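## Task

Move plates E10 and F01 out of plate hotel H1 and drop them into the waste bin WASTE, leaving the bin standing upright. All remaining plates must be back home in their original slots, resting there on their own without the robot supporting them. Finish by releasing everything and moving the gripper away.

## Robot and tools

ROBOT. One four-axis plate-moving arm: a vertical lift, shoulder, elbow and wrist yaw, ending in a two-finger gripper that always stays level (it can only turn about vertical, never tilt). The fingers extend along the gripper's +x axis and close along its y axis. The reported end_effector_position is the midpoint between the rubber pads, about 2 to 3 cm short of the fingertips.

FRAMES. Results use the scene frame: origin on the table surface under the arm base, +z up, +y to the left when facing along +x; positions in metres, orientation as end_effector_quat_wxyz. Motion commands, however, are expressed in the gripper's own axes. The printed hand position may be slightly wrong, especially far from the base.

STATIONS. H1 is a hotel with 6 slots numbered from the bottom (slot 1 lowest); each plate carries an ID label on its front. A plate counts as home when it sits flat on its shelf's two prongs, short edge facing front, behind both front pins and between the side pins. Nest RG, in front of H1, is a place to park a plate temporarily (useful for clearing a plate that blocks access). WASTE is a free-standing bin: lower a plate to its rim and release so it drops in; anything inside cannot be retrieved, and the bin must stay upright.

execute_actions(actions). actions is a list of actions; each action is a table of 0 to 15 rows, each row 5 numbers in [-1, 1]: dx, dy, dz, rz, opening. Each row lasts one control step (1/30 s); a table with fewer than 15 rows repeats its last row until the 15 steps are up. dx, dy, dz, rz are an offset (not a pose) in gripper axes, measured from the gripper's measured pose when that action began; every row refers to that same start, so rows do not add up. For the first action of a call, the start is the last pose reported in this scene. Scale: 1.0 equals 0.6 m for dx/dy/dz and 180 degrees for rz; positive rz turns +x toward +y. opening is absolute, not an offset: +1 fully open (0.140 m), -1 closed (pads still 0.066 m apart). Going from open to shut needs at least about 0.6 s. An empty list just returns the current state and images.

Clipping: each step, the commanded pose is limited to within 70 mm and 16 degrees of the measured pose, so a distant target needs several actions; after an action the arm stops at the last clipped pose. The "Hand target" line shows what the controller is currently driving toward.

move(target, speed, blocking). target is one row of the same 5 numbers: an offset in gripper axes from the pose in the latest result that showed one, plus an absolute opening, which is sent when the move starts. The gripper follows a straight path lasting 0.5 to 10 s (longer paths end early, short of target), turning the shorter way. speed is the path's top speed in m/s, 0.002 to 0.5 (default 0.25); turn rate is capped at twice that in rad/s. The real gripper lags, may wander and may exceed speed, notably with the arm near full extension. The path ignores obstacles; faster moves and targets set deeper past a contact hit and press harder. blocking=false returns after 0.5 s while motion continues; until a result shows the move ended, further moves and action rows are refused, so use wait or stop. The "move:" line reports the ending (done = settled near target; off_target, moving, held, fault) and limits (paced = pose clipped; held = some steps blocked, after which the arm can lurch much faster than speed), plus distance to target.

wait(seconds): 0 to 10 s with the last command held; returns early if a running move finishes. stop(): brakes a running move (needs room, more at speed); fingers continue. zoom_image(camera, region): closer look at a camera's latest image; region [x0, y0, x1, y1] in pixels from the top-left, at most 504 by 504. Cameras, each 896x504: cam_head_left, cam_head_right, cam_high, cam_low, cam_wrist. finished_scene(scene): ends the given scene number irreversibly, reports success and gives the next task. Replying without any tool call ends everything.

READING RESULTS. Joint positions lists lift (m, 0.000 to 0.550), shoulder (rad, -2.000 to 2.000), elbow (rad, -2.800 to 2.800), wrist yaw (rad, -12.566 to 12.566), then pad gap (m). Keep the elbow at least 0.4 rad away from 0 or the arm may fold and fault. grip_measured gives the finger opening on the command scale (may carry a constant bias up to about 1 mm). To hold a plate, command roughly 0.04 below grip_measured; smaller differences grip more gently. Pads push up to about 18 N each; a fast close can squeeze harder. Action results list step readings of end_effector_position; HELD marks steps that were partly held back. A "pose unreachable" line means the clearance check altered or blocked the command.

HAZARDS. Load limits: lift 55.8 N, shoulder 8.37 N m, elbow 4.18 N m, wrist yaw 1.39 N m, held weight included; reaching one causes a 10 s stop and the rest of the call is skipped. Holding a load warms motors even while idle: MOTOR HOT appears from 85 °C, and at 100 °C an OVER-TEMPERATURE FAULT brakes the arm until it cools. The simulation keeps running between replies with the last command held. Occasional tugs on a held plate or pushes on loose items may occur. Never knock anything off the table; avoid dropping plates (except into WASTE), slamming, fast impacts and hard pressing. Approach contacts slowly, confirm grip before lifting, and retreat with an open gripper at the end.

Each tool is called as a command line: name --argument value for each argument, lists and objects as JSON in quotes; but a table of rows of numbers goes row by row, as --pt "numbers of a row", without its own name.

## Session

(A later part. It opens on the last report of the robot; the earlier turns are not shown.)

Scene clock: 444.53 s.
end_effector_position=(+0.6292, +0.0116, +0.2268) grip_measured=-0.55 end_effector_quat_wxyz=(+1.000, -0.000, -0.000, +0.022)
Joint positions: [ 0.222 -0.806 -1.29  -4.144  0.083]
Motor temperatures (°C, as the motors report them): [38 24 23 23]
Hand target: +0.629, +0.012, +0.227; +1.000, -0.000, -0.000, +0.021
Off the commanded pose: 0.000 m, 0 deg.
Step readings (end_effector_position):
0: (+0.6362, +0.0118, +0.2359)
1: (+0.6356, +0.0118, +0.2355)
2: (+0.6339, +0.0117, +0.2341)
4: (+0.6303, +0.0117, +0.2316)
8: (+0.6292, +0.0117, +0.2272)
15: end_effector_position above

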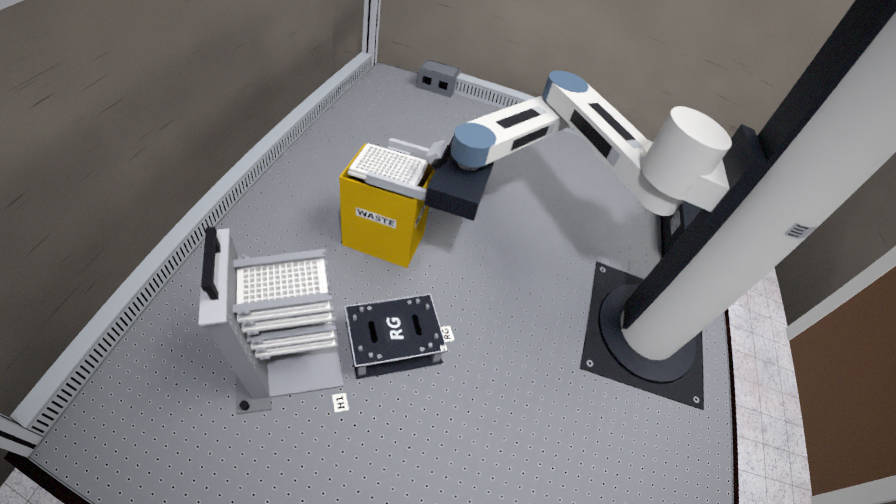

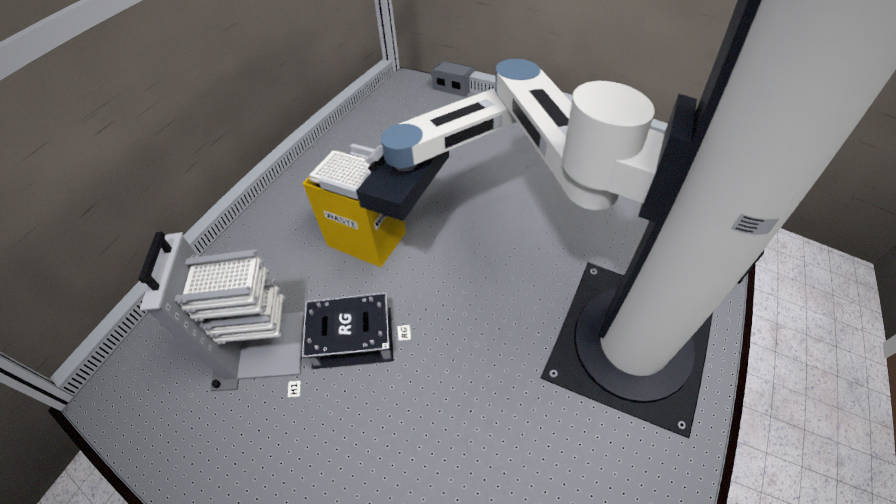

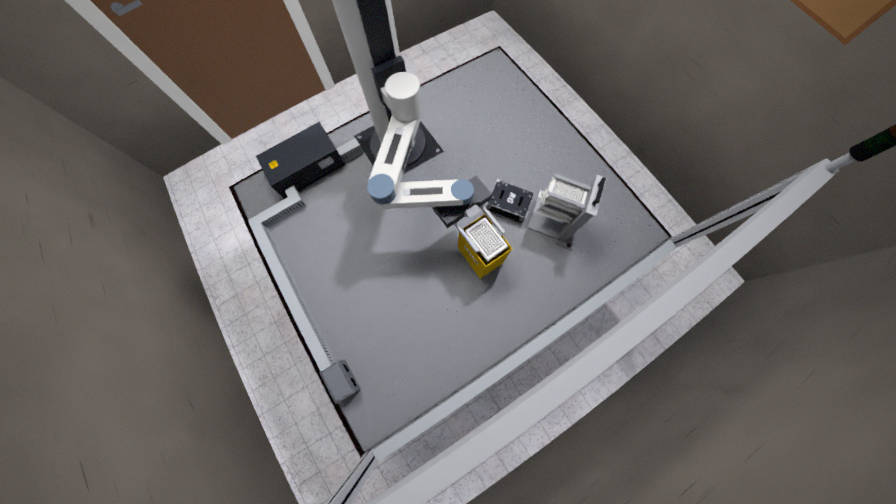

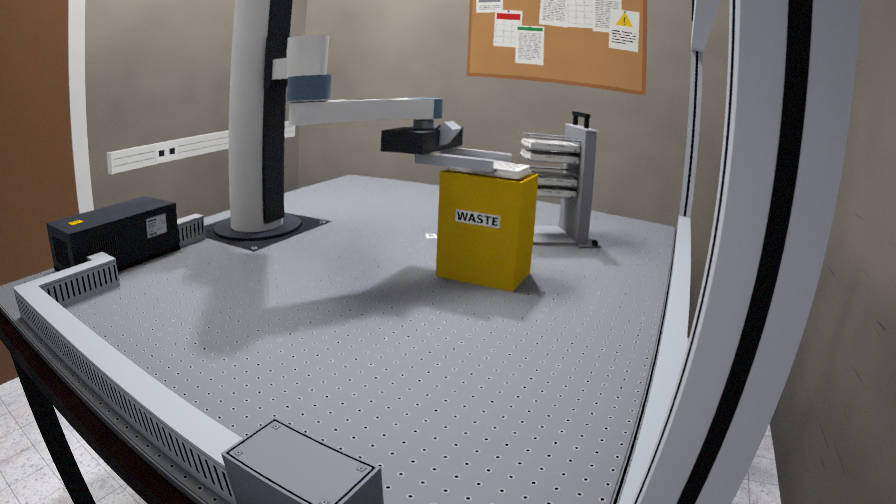

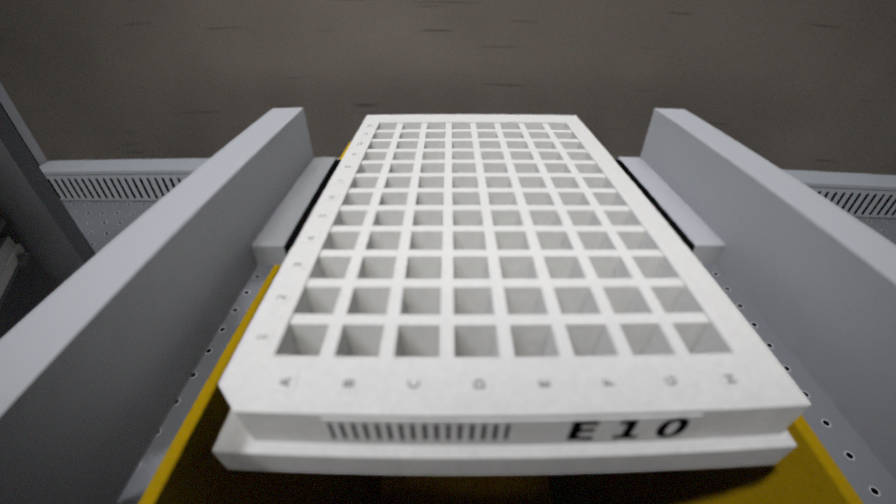

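execute_actions --actions '[[[0,0,-0.0016,0,-0.6],[0,0,-0.0032,0,-0.6],[0,0,-0.0047,0,-0.6],[0,0,-0.0047,0,-0.6],[0,0,-0.0047,0,0.2],[0,0,-0.0047,0,0.2],[0,0,-0.0047,0,0.2],[0,0,-0.0047,0,0.2],[0,0,-0.0047,0,0.2],[0,0,-0.0047,0,0.2],[0,0,-0.002,0,0.2],[0,0,0.001,0,0.2],[0,0,0.004,0,0.2],[0,0,0.004,0,0.2],[0,0,0.004,0,0.2]]]'

Scene clock: 529.77 s.
end_effector_position=(+0.6292, +0.0116, +0.2294) grip_measured=+0.20 end_effector_quat_wxyz=(+1.000, -0.000, -0.000, +0.022)
Joint positions: [ 0.224 -0.806 -1.29  -4.144  0.11 ]
Motor temperatures (°C, as the motors report them): [38 24 23 23]
Hand target: +0.629, +0.012, +0.229; +1.000, -0.000, -0.000, +0.022
Off the commanded pose: 0.000 m, 0 deg.
Step readings (end_effector_position):
0: (+0.6292, +0.0116, +0.2268)
1: (+0.6292, +0.0116, +0.2265)
2: (+0.6292, +0.0116, +0.2255)
4: (+0.6292, +0.0116, +0.2239)
8: (+0.6292, +0.0116, +0.2240)
15: end_effector_position above

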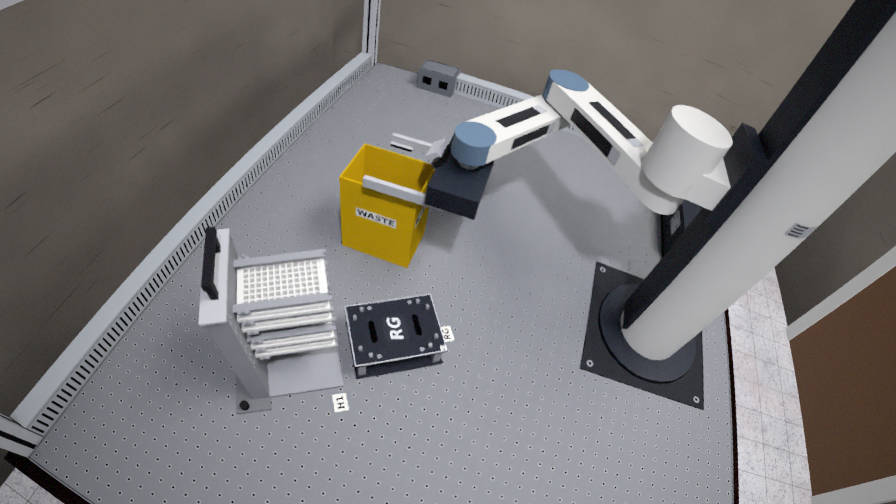

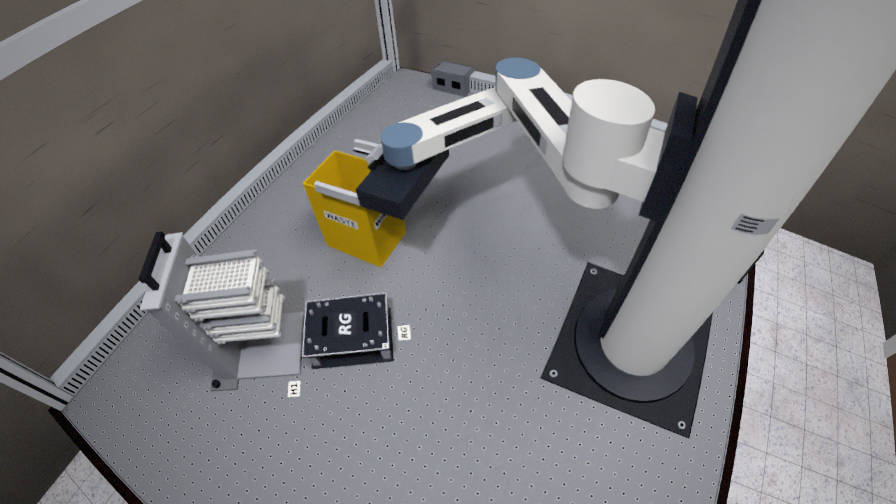

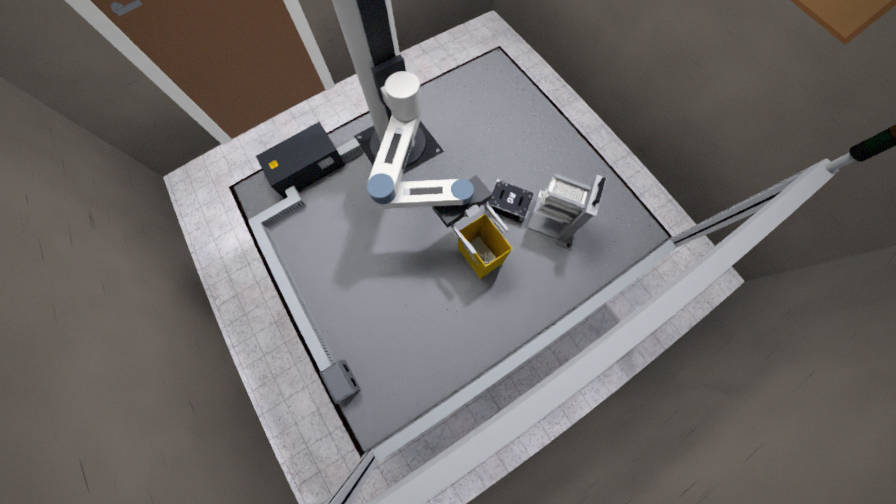

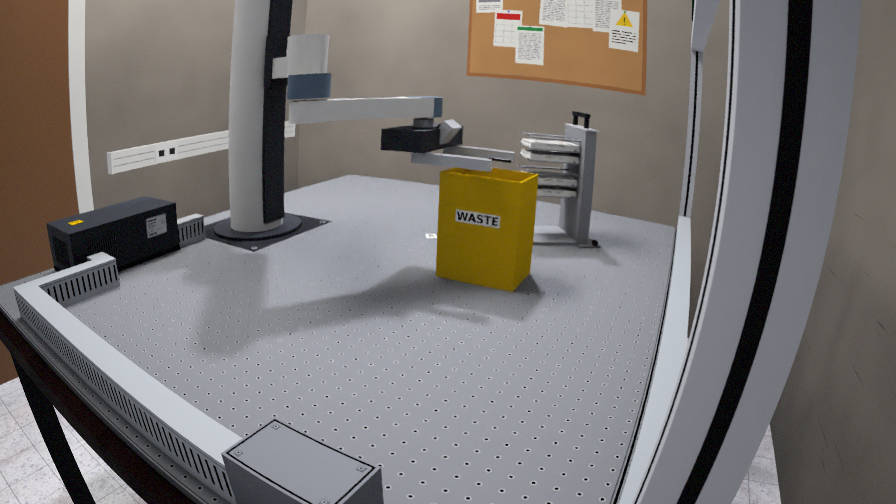

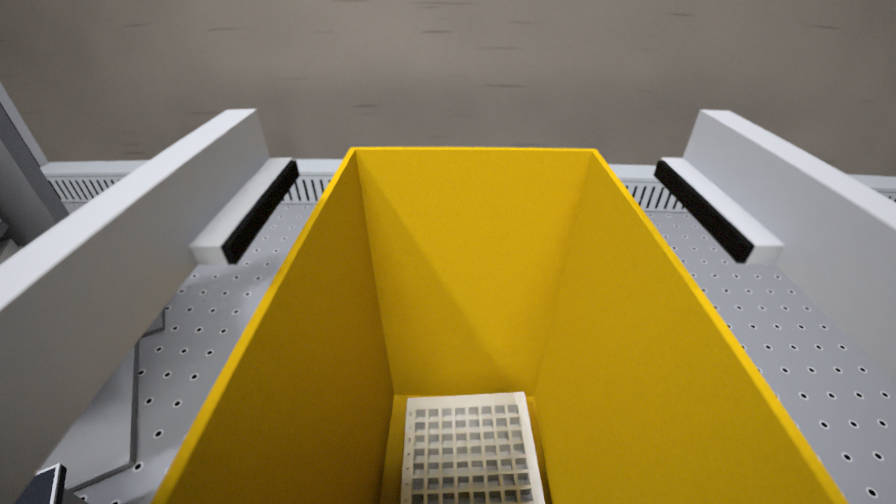

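zoom_image --camera "cam_low" --region '[510, 100, 610, 255]'

Region (510, 100, 610, 255) of cam_low's 896x504 image, scaled by 3.252, with more detail than that image has; it fills the left 325 columns of this view, and the rest is white.

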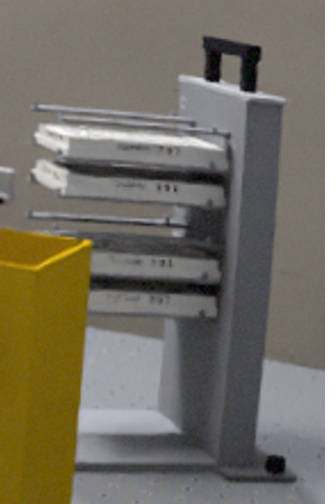

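execute_actions --actions '[[[0.0005,0.0133,0,0.0054,0.2],[0.0009,0.0356,0,0.0143,0.2],[0.0002,0.0667,0,0.0268,0.2],[-0.0021,0.1023,0,0.0411,0.2],[-0.0060,0.1378,0,0.0555,0.2],[-0.0117,0.1731,0,0.0698,0.2],[-0.0190,0.2082,0,0.0841,0.2],[-0.0279,0.2429,0,0.0984,0.2],[-0.0385,0.2772,0,0.1127,0.2],[-0.0507,0.3111,0,0.1270,0.2],[-0.0645,0.3443,0,0.1413,0.2],[-0.0779,0.3729,-0.010,0.1538,0.2],[-0.0903,0.3970,-0.028,0.1646,0.2],[-0.1013,0.4167,-0.055,0.1735,0.2],[-0.1081,0.4284,-0.1048,0.1789,0.2]]]'

execute_actions --actions '[]'

Scene clock: 650.27 s.
end_effector_position=(+0.5743, +0.2013, +0.2260) grip_measured=+0.20 end_effector_quat_wxyz=(+0.967, -0.000, -0.000, +0.256)
Joint positions: [ 0.221 -0.393 -1.257 -4.115  0.11 ]
Motor temperatures (°C, as the motors report them): [38 24 23 23]
Hand target: +0.557, +0.235, +0.187; +0.955, -0.000, -0.000, +0.298
Off the commanded pose: 0.090 m, 5 deg; position clipped at the last step of the last action.
Step readings (end_effector_position):
0: (+0.6292, +0.0116, +0.2293)
1: (+0.6292, +0.0123, +0.2293)
2: (+0.6292, +0.0159, +0.2293)
4: (+0.6281, +0.0323, +0.2293)
8: (+0.6164, +0.0935, +0.2294)
15: end_effector_position above

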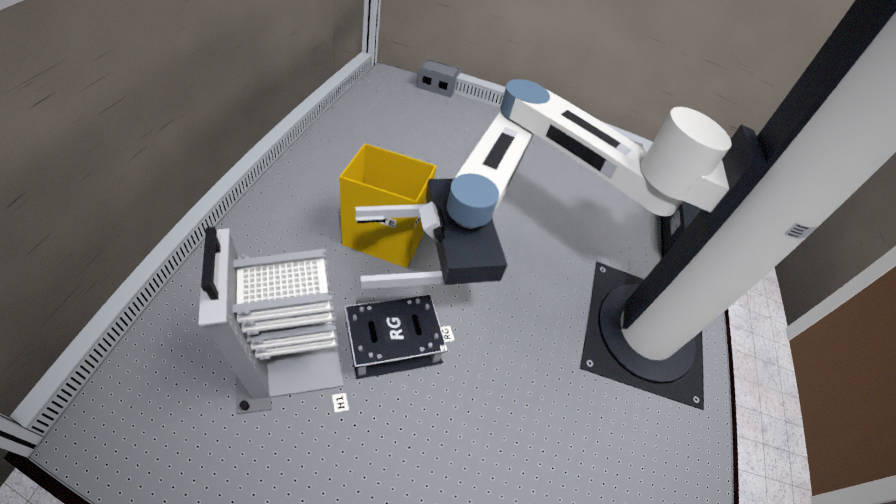

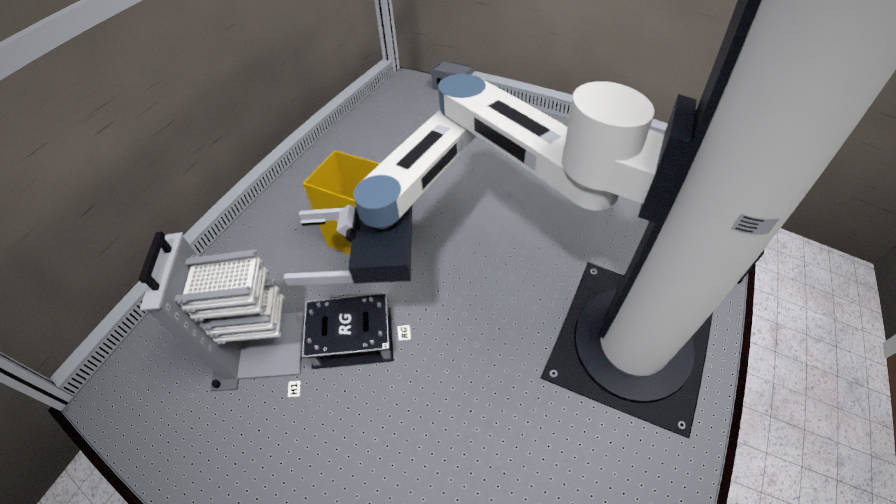

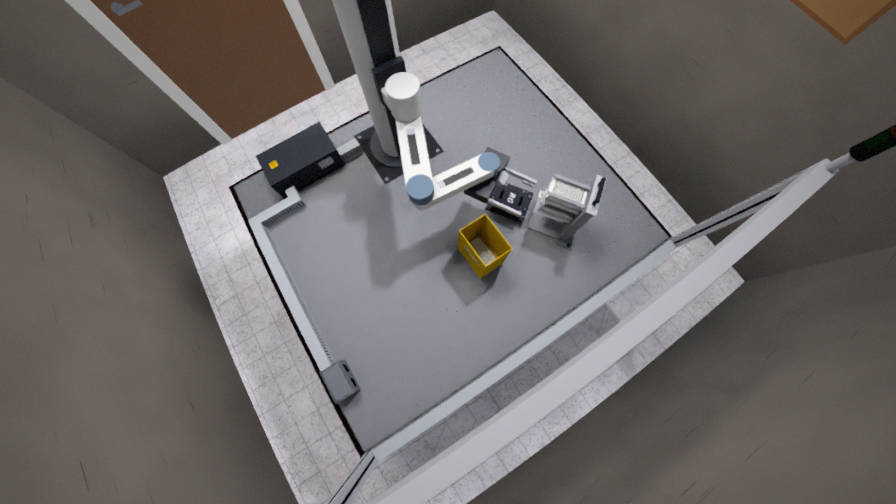

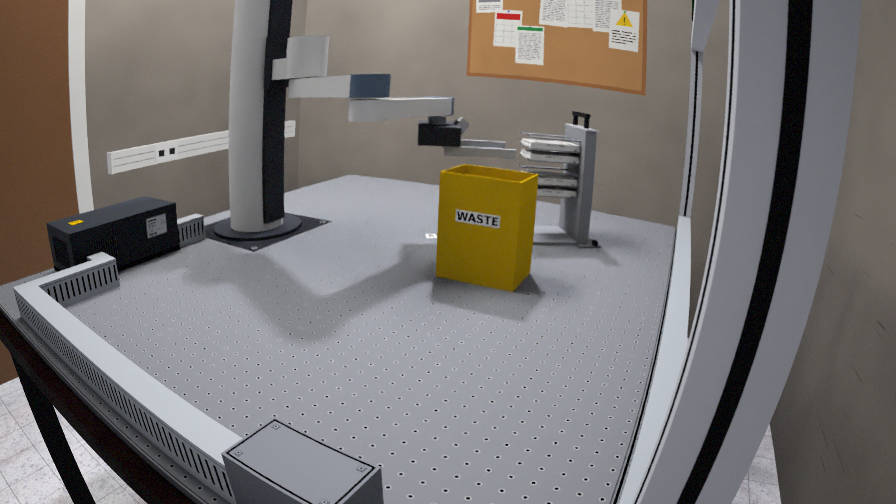

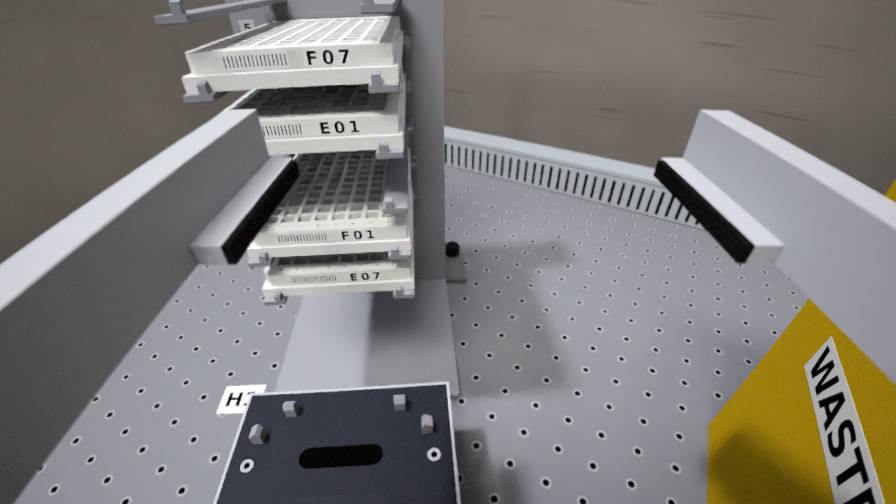

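Scene clock: 650.27 s.
end_effector_position=(+0.5743, +0.2013, +0.2260) grip_measured=+0.20 end_effector_quat_wxyz=(+0.967, -0.000, -0.000, +0.256)
Joint positions: [ 0.221 -0.393 -1.257 -4.115  0.11 ]
Motor temperatures (°C, as the motors report them): [38 24 23 23]
Hand target: +0.557, +0.235, +0.187; +0.955, -0.000, -0.000, +0.298
Off the commanded pose: 0.090 m, 5 deg; position clipped at the last step of the last action.

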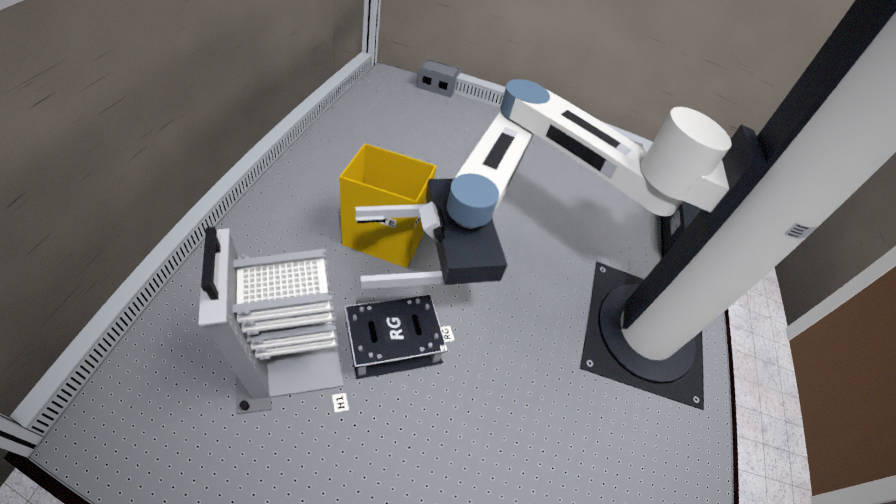

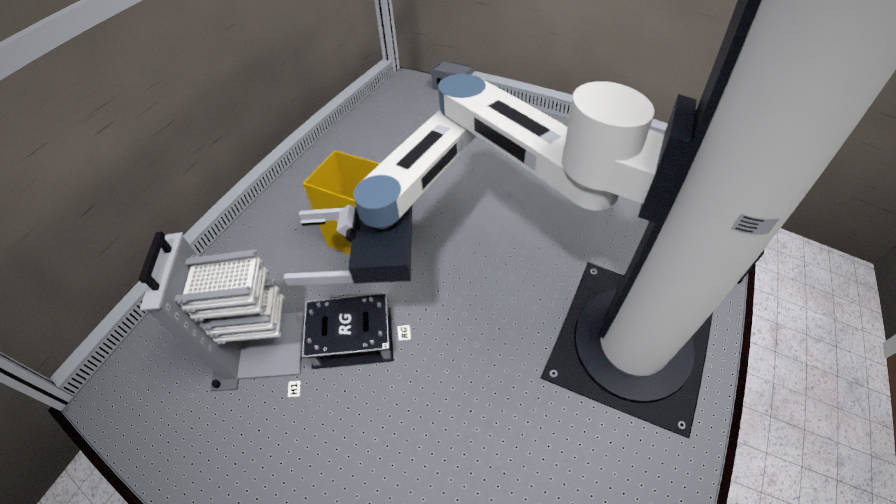

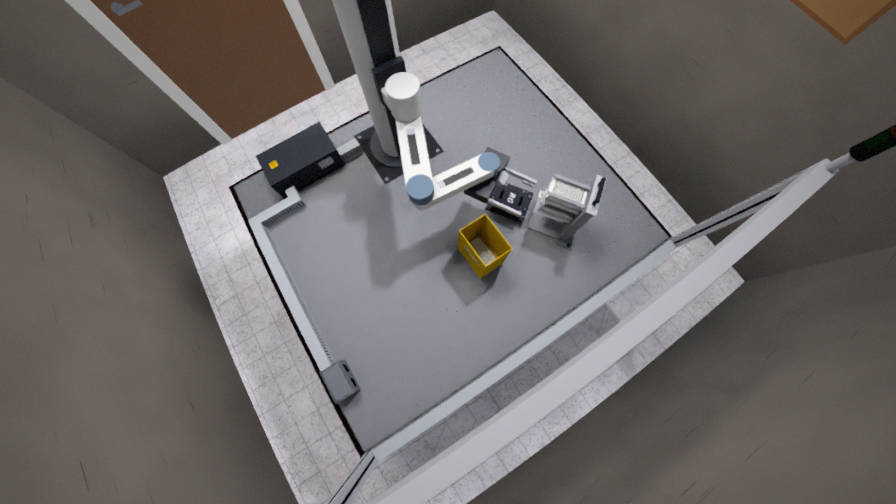

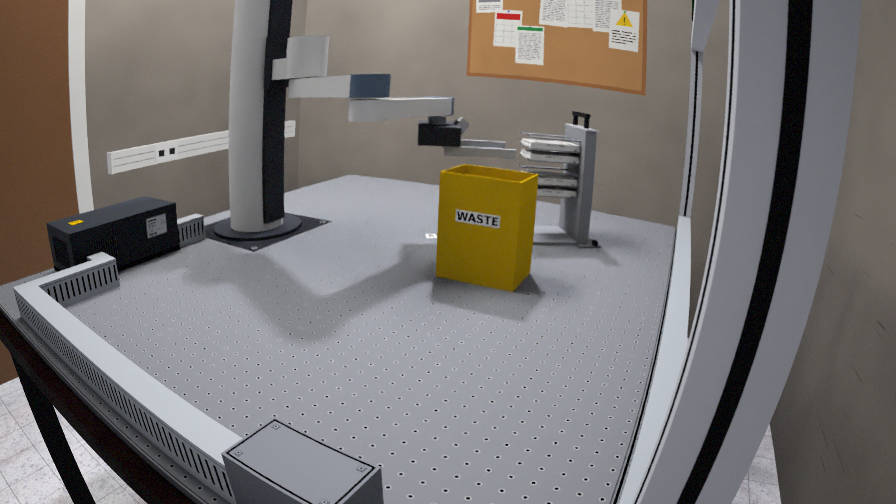

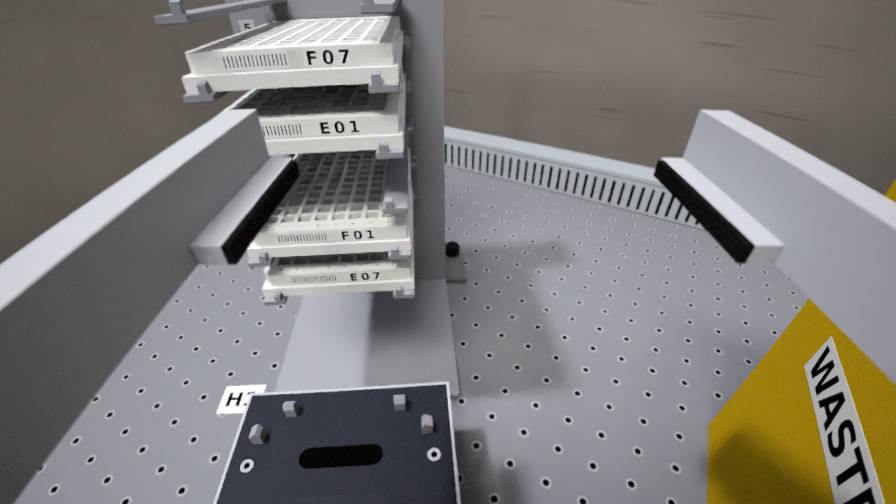

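execute_actions --actions '[]'

Scene clock: 653.30 s.
end_effector_position=(+0.5568, +0.2347, +0.1870) grip_measured=+0.20 end_effector_quat_wxyz=(+0.954, -0.000, -0.000, +0.298)
Joint positions: [ 0.182 -0.309 -1.262 -4.106  0.11 ]
Motor temperatures (°C, as the motors report them): [38 24 23 23]
Hand target: +0.557, +0.235, +0.187; +0.955, -0.000, -0.000, +0.298
Off the commanded pose: 0.037 m, 0 deg; position clipped at the last step of the last action.

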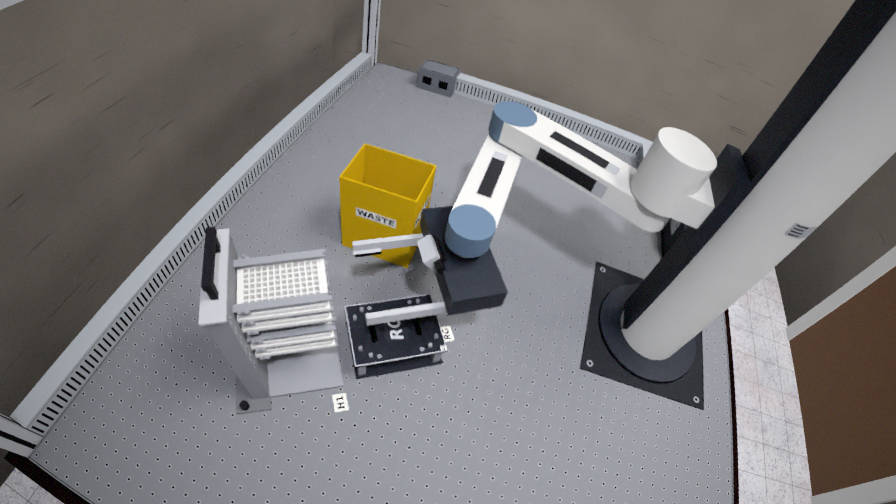

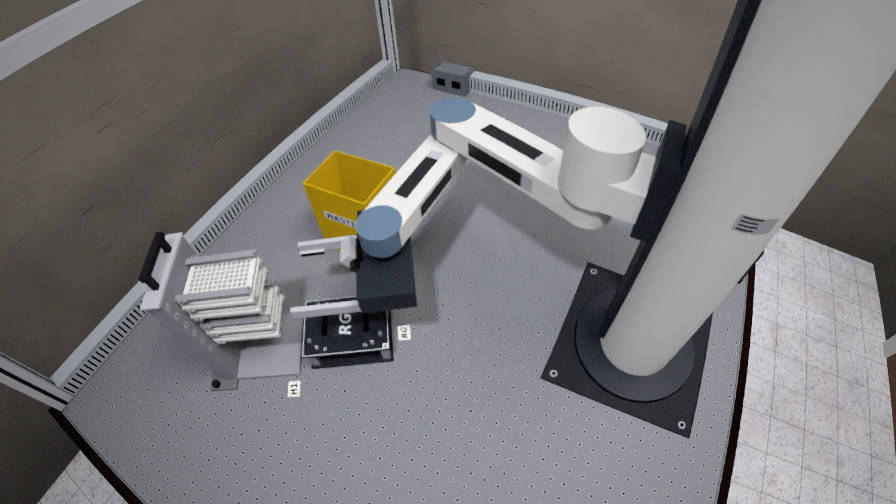

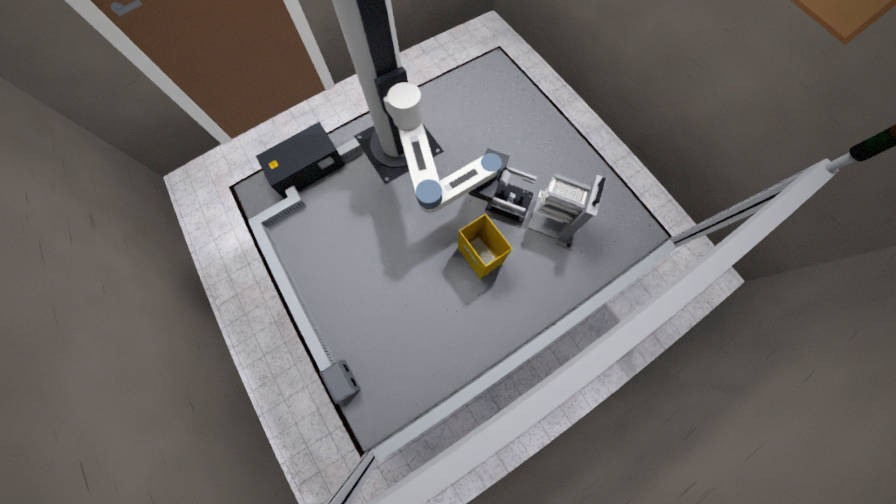

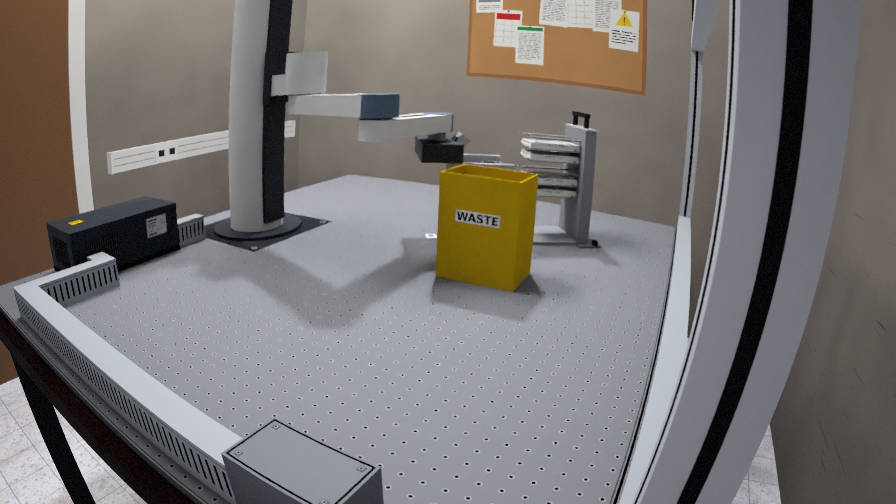

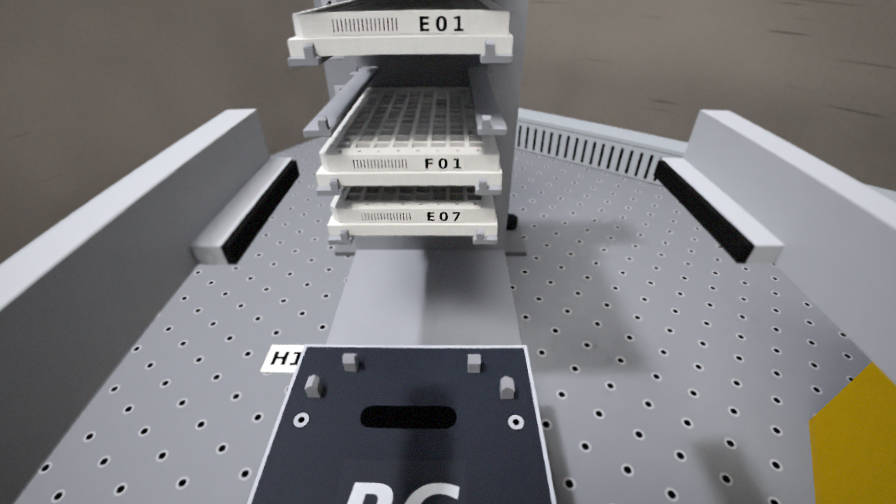

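zoom_image --camera "cam_wrist" --region '[280, 0, 532, 252]'

zoom_image --camera "cam_wrist" --region '[410, 130, 530, 250]'

zoom_image --camera "cam_wrist" --region '[300, 130, 420, 250]'

zoom_image --camera "cam_wrist" --region '[410, 0, 530, 140]'

Region (280, 0, 532, 252) of cam_wrist's 896x504 image, scaled by 2.000, with more detail than that image has.

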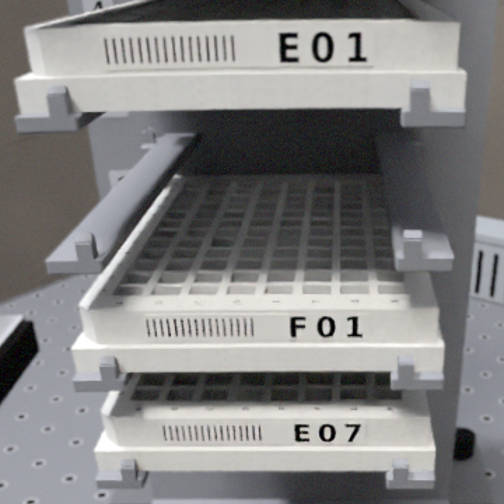

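Region (410, 130, 530, 250) of cam_wrist's 896x504 image, scaled by 4.200, with more detail than that image has.

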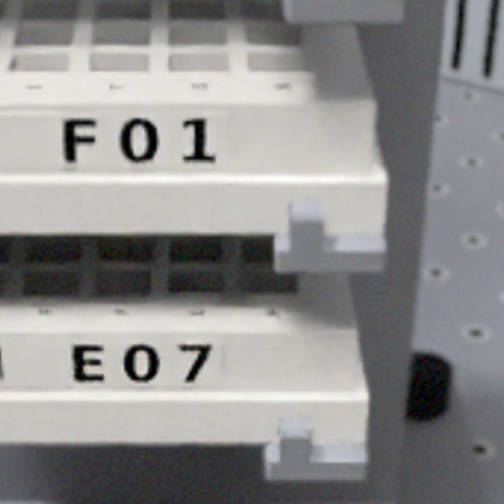

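Region (300, 130, 420, 250) of cam_wrist's 896x504 image, scaled by 4.200, with more detail than that image has.

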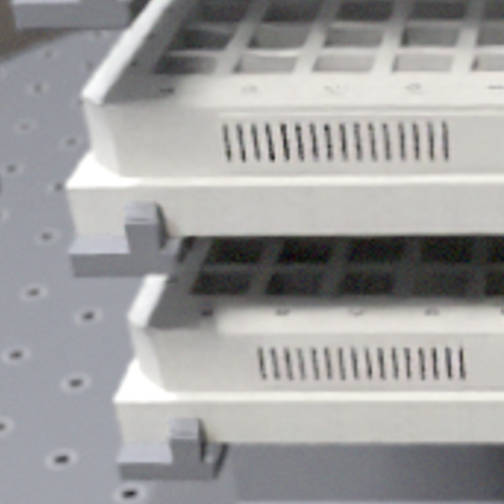

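Region (410, 0, 530, 140) of cam_wrist's 896x504 image, scaled by 3.600, with more detail than that image has; it fills the left 432 columns of this view, and the rest is white.

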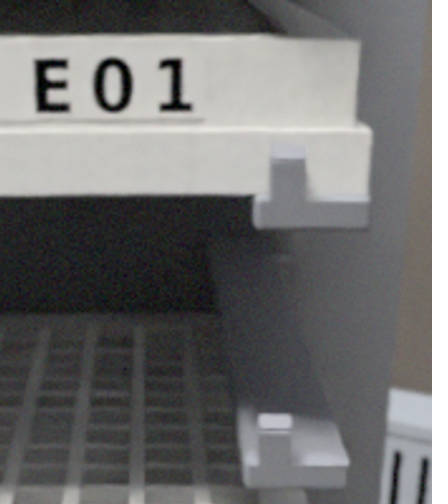

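execute_actions --actions '[[[0.0033,0.0067,-0.005,0,0.2],[0.0083,0.0167,-0.0117,0,0.2],[0.0167,0.0283,-0.0183,0,0.2],[0.0283,0.0383,-0.025,0,0.2],[0.0433,0.045,-0.0308,0,0.2],[0.0617,0.045,-0.0347,0,0.2],[0.0817,0.045,-0.0347,0,0.2],[0.1017,0.045,-0.0347,0,0.2],[0.1217,0.045,-0.0347,0,0.2],[0.1417,0.045,-0.0347,0,0.2],[0.1617,0.045,-0.0347,0,0.2],[0.1817,0.045,-0.0347,0,0.2],[0.2000,0.045,-0.0347,0,0.05],[0.2150,0.045,-0.0347,0,-0.1],[0.2245,0.045,-0.0347,0,-0.25]]]'

Scene clock: 745.67 s.
end_effector_position=(+0.6248, +0.3118, +0.1662) grip_measured=-0.11 end_effector_quat_wxyz=(+0.956, -0.000, -0.000, +0.294)
Joint positions: [ 0.161 -0.003 -1.795 -3.888  0.099]
Motor temperatures (°C, as the motors report them): [38 24 23 23]
Hand target: +0.642, +0.324, +0.166; +0.955, -0.000, -0.000, +0.296
Off the commanded pose: 0.035 m, 1 deg.
Step readings (end_effector_position):
0: (+0.5568, +0.2347, +0.1870)
1: (+0.5568, +0.2351, +0.1867)
2: (+0.5566, +0.2372, +0.1852)
4: (+0.5547, +0.2471, +0.1792)
8: (+0.5665, +0.2725, +0.1677)
15: end_effector_position above

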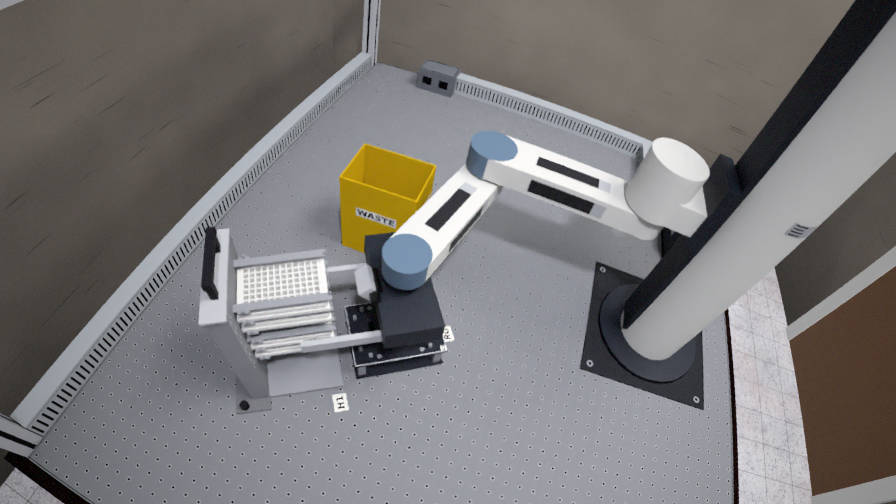

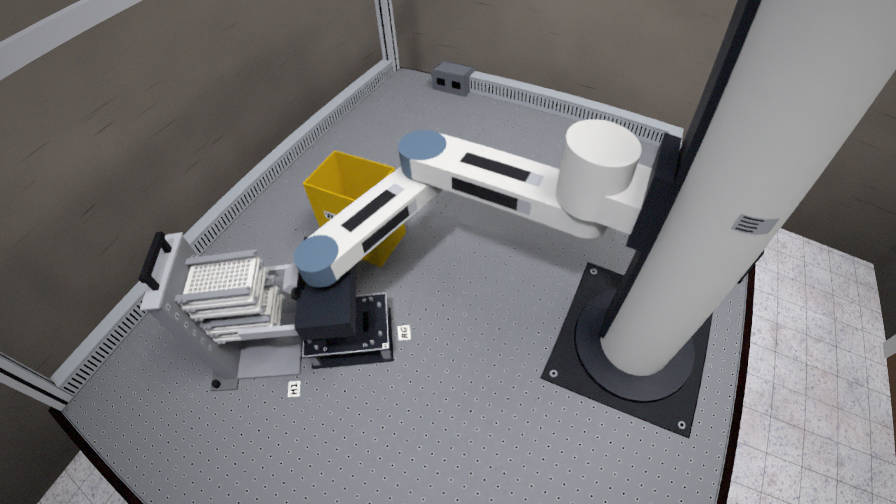

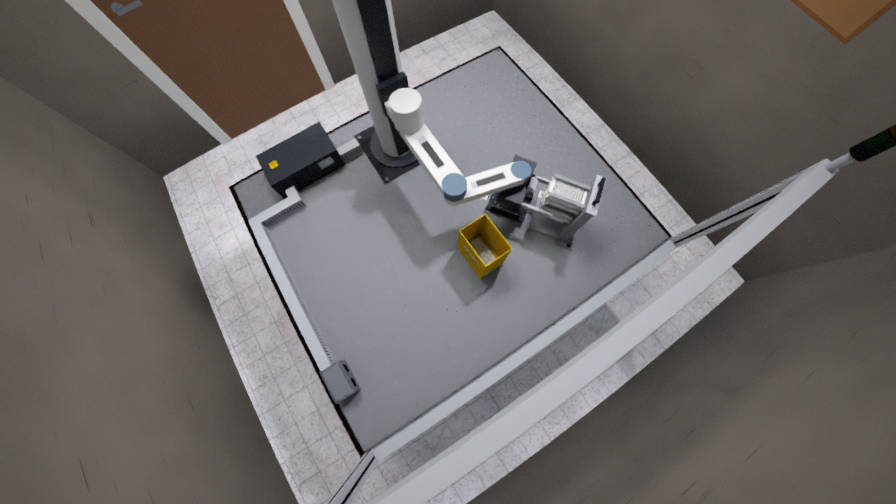

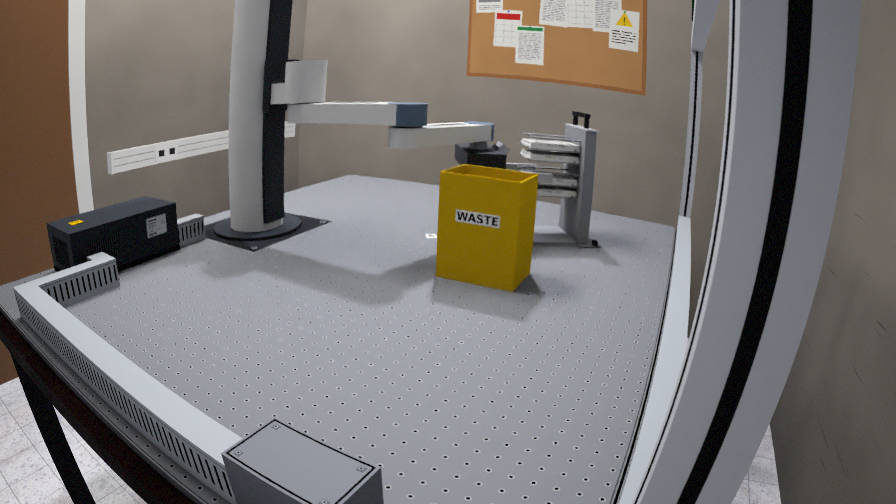

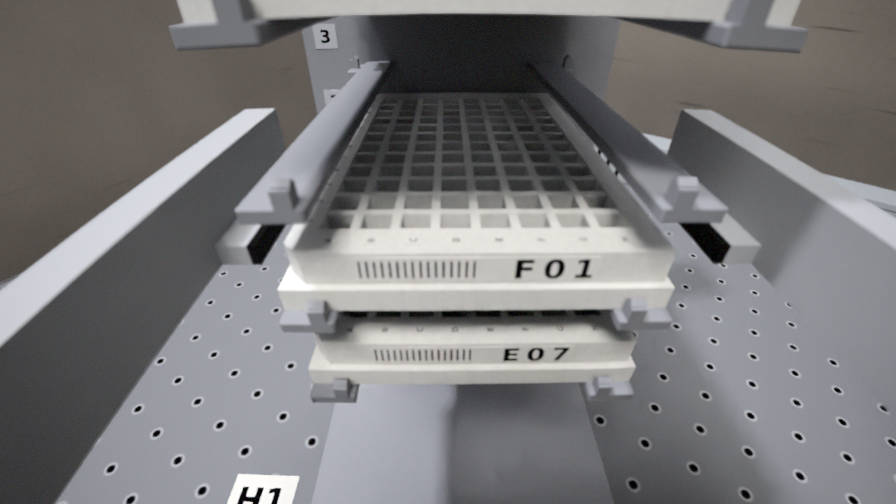

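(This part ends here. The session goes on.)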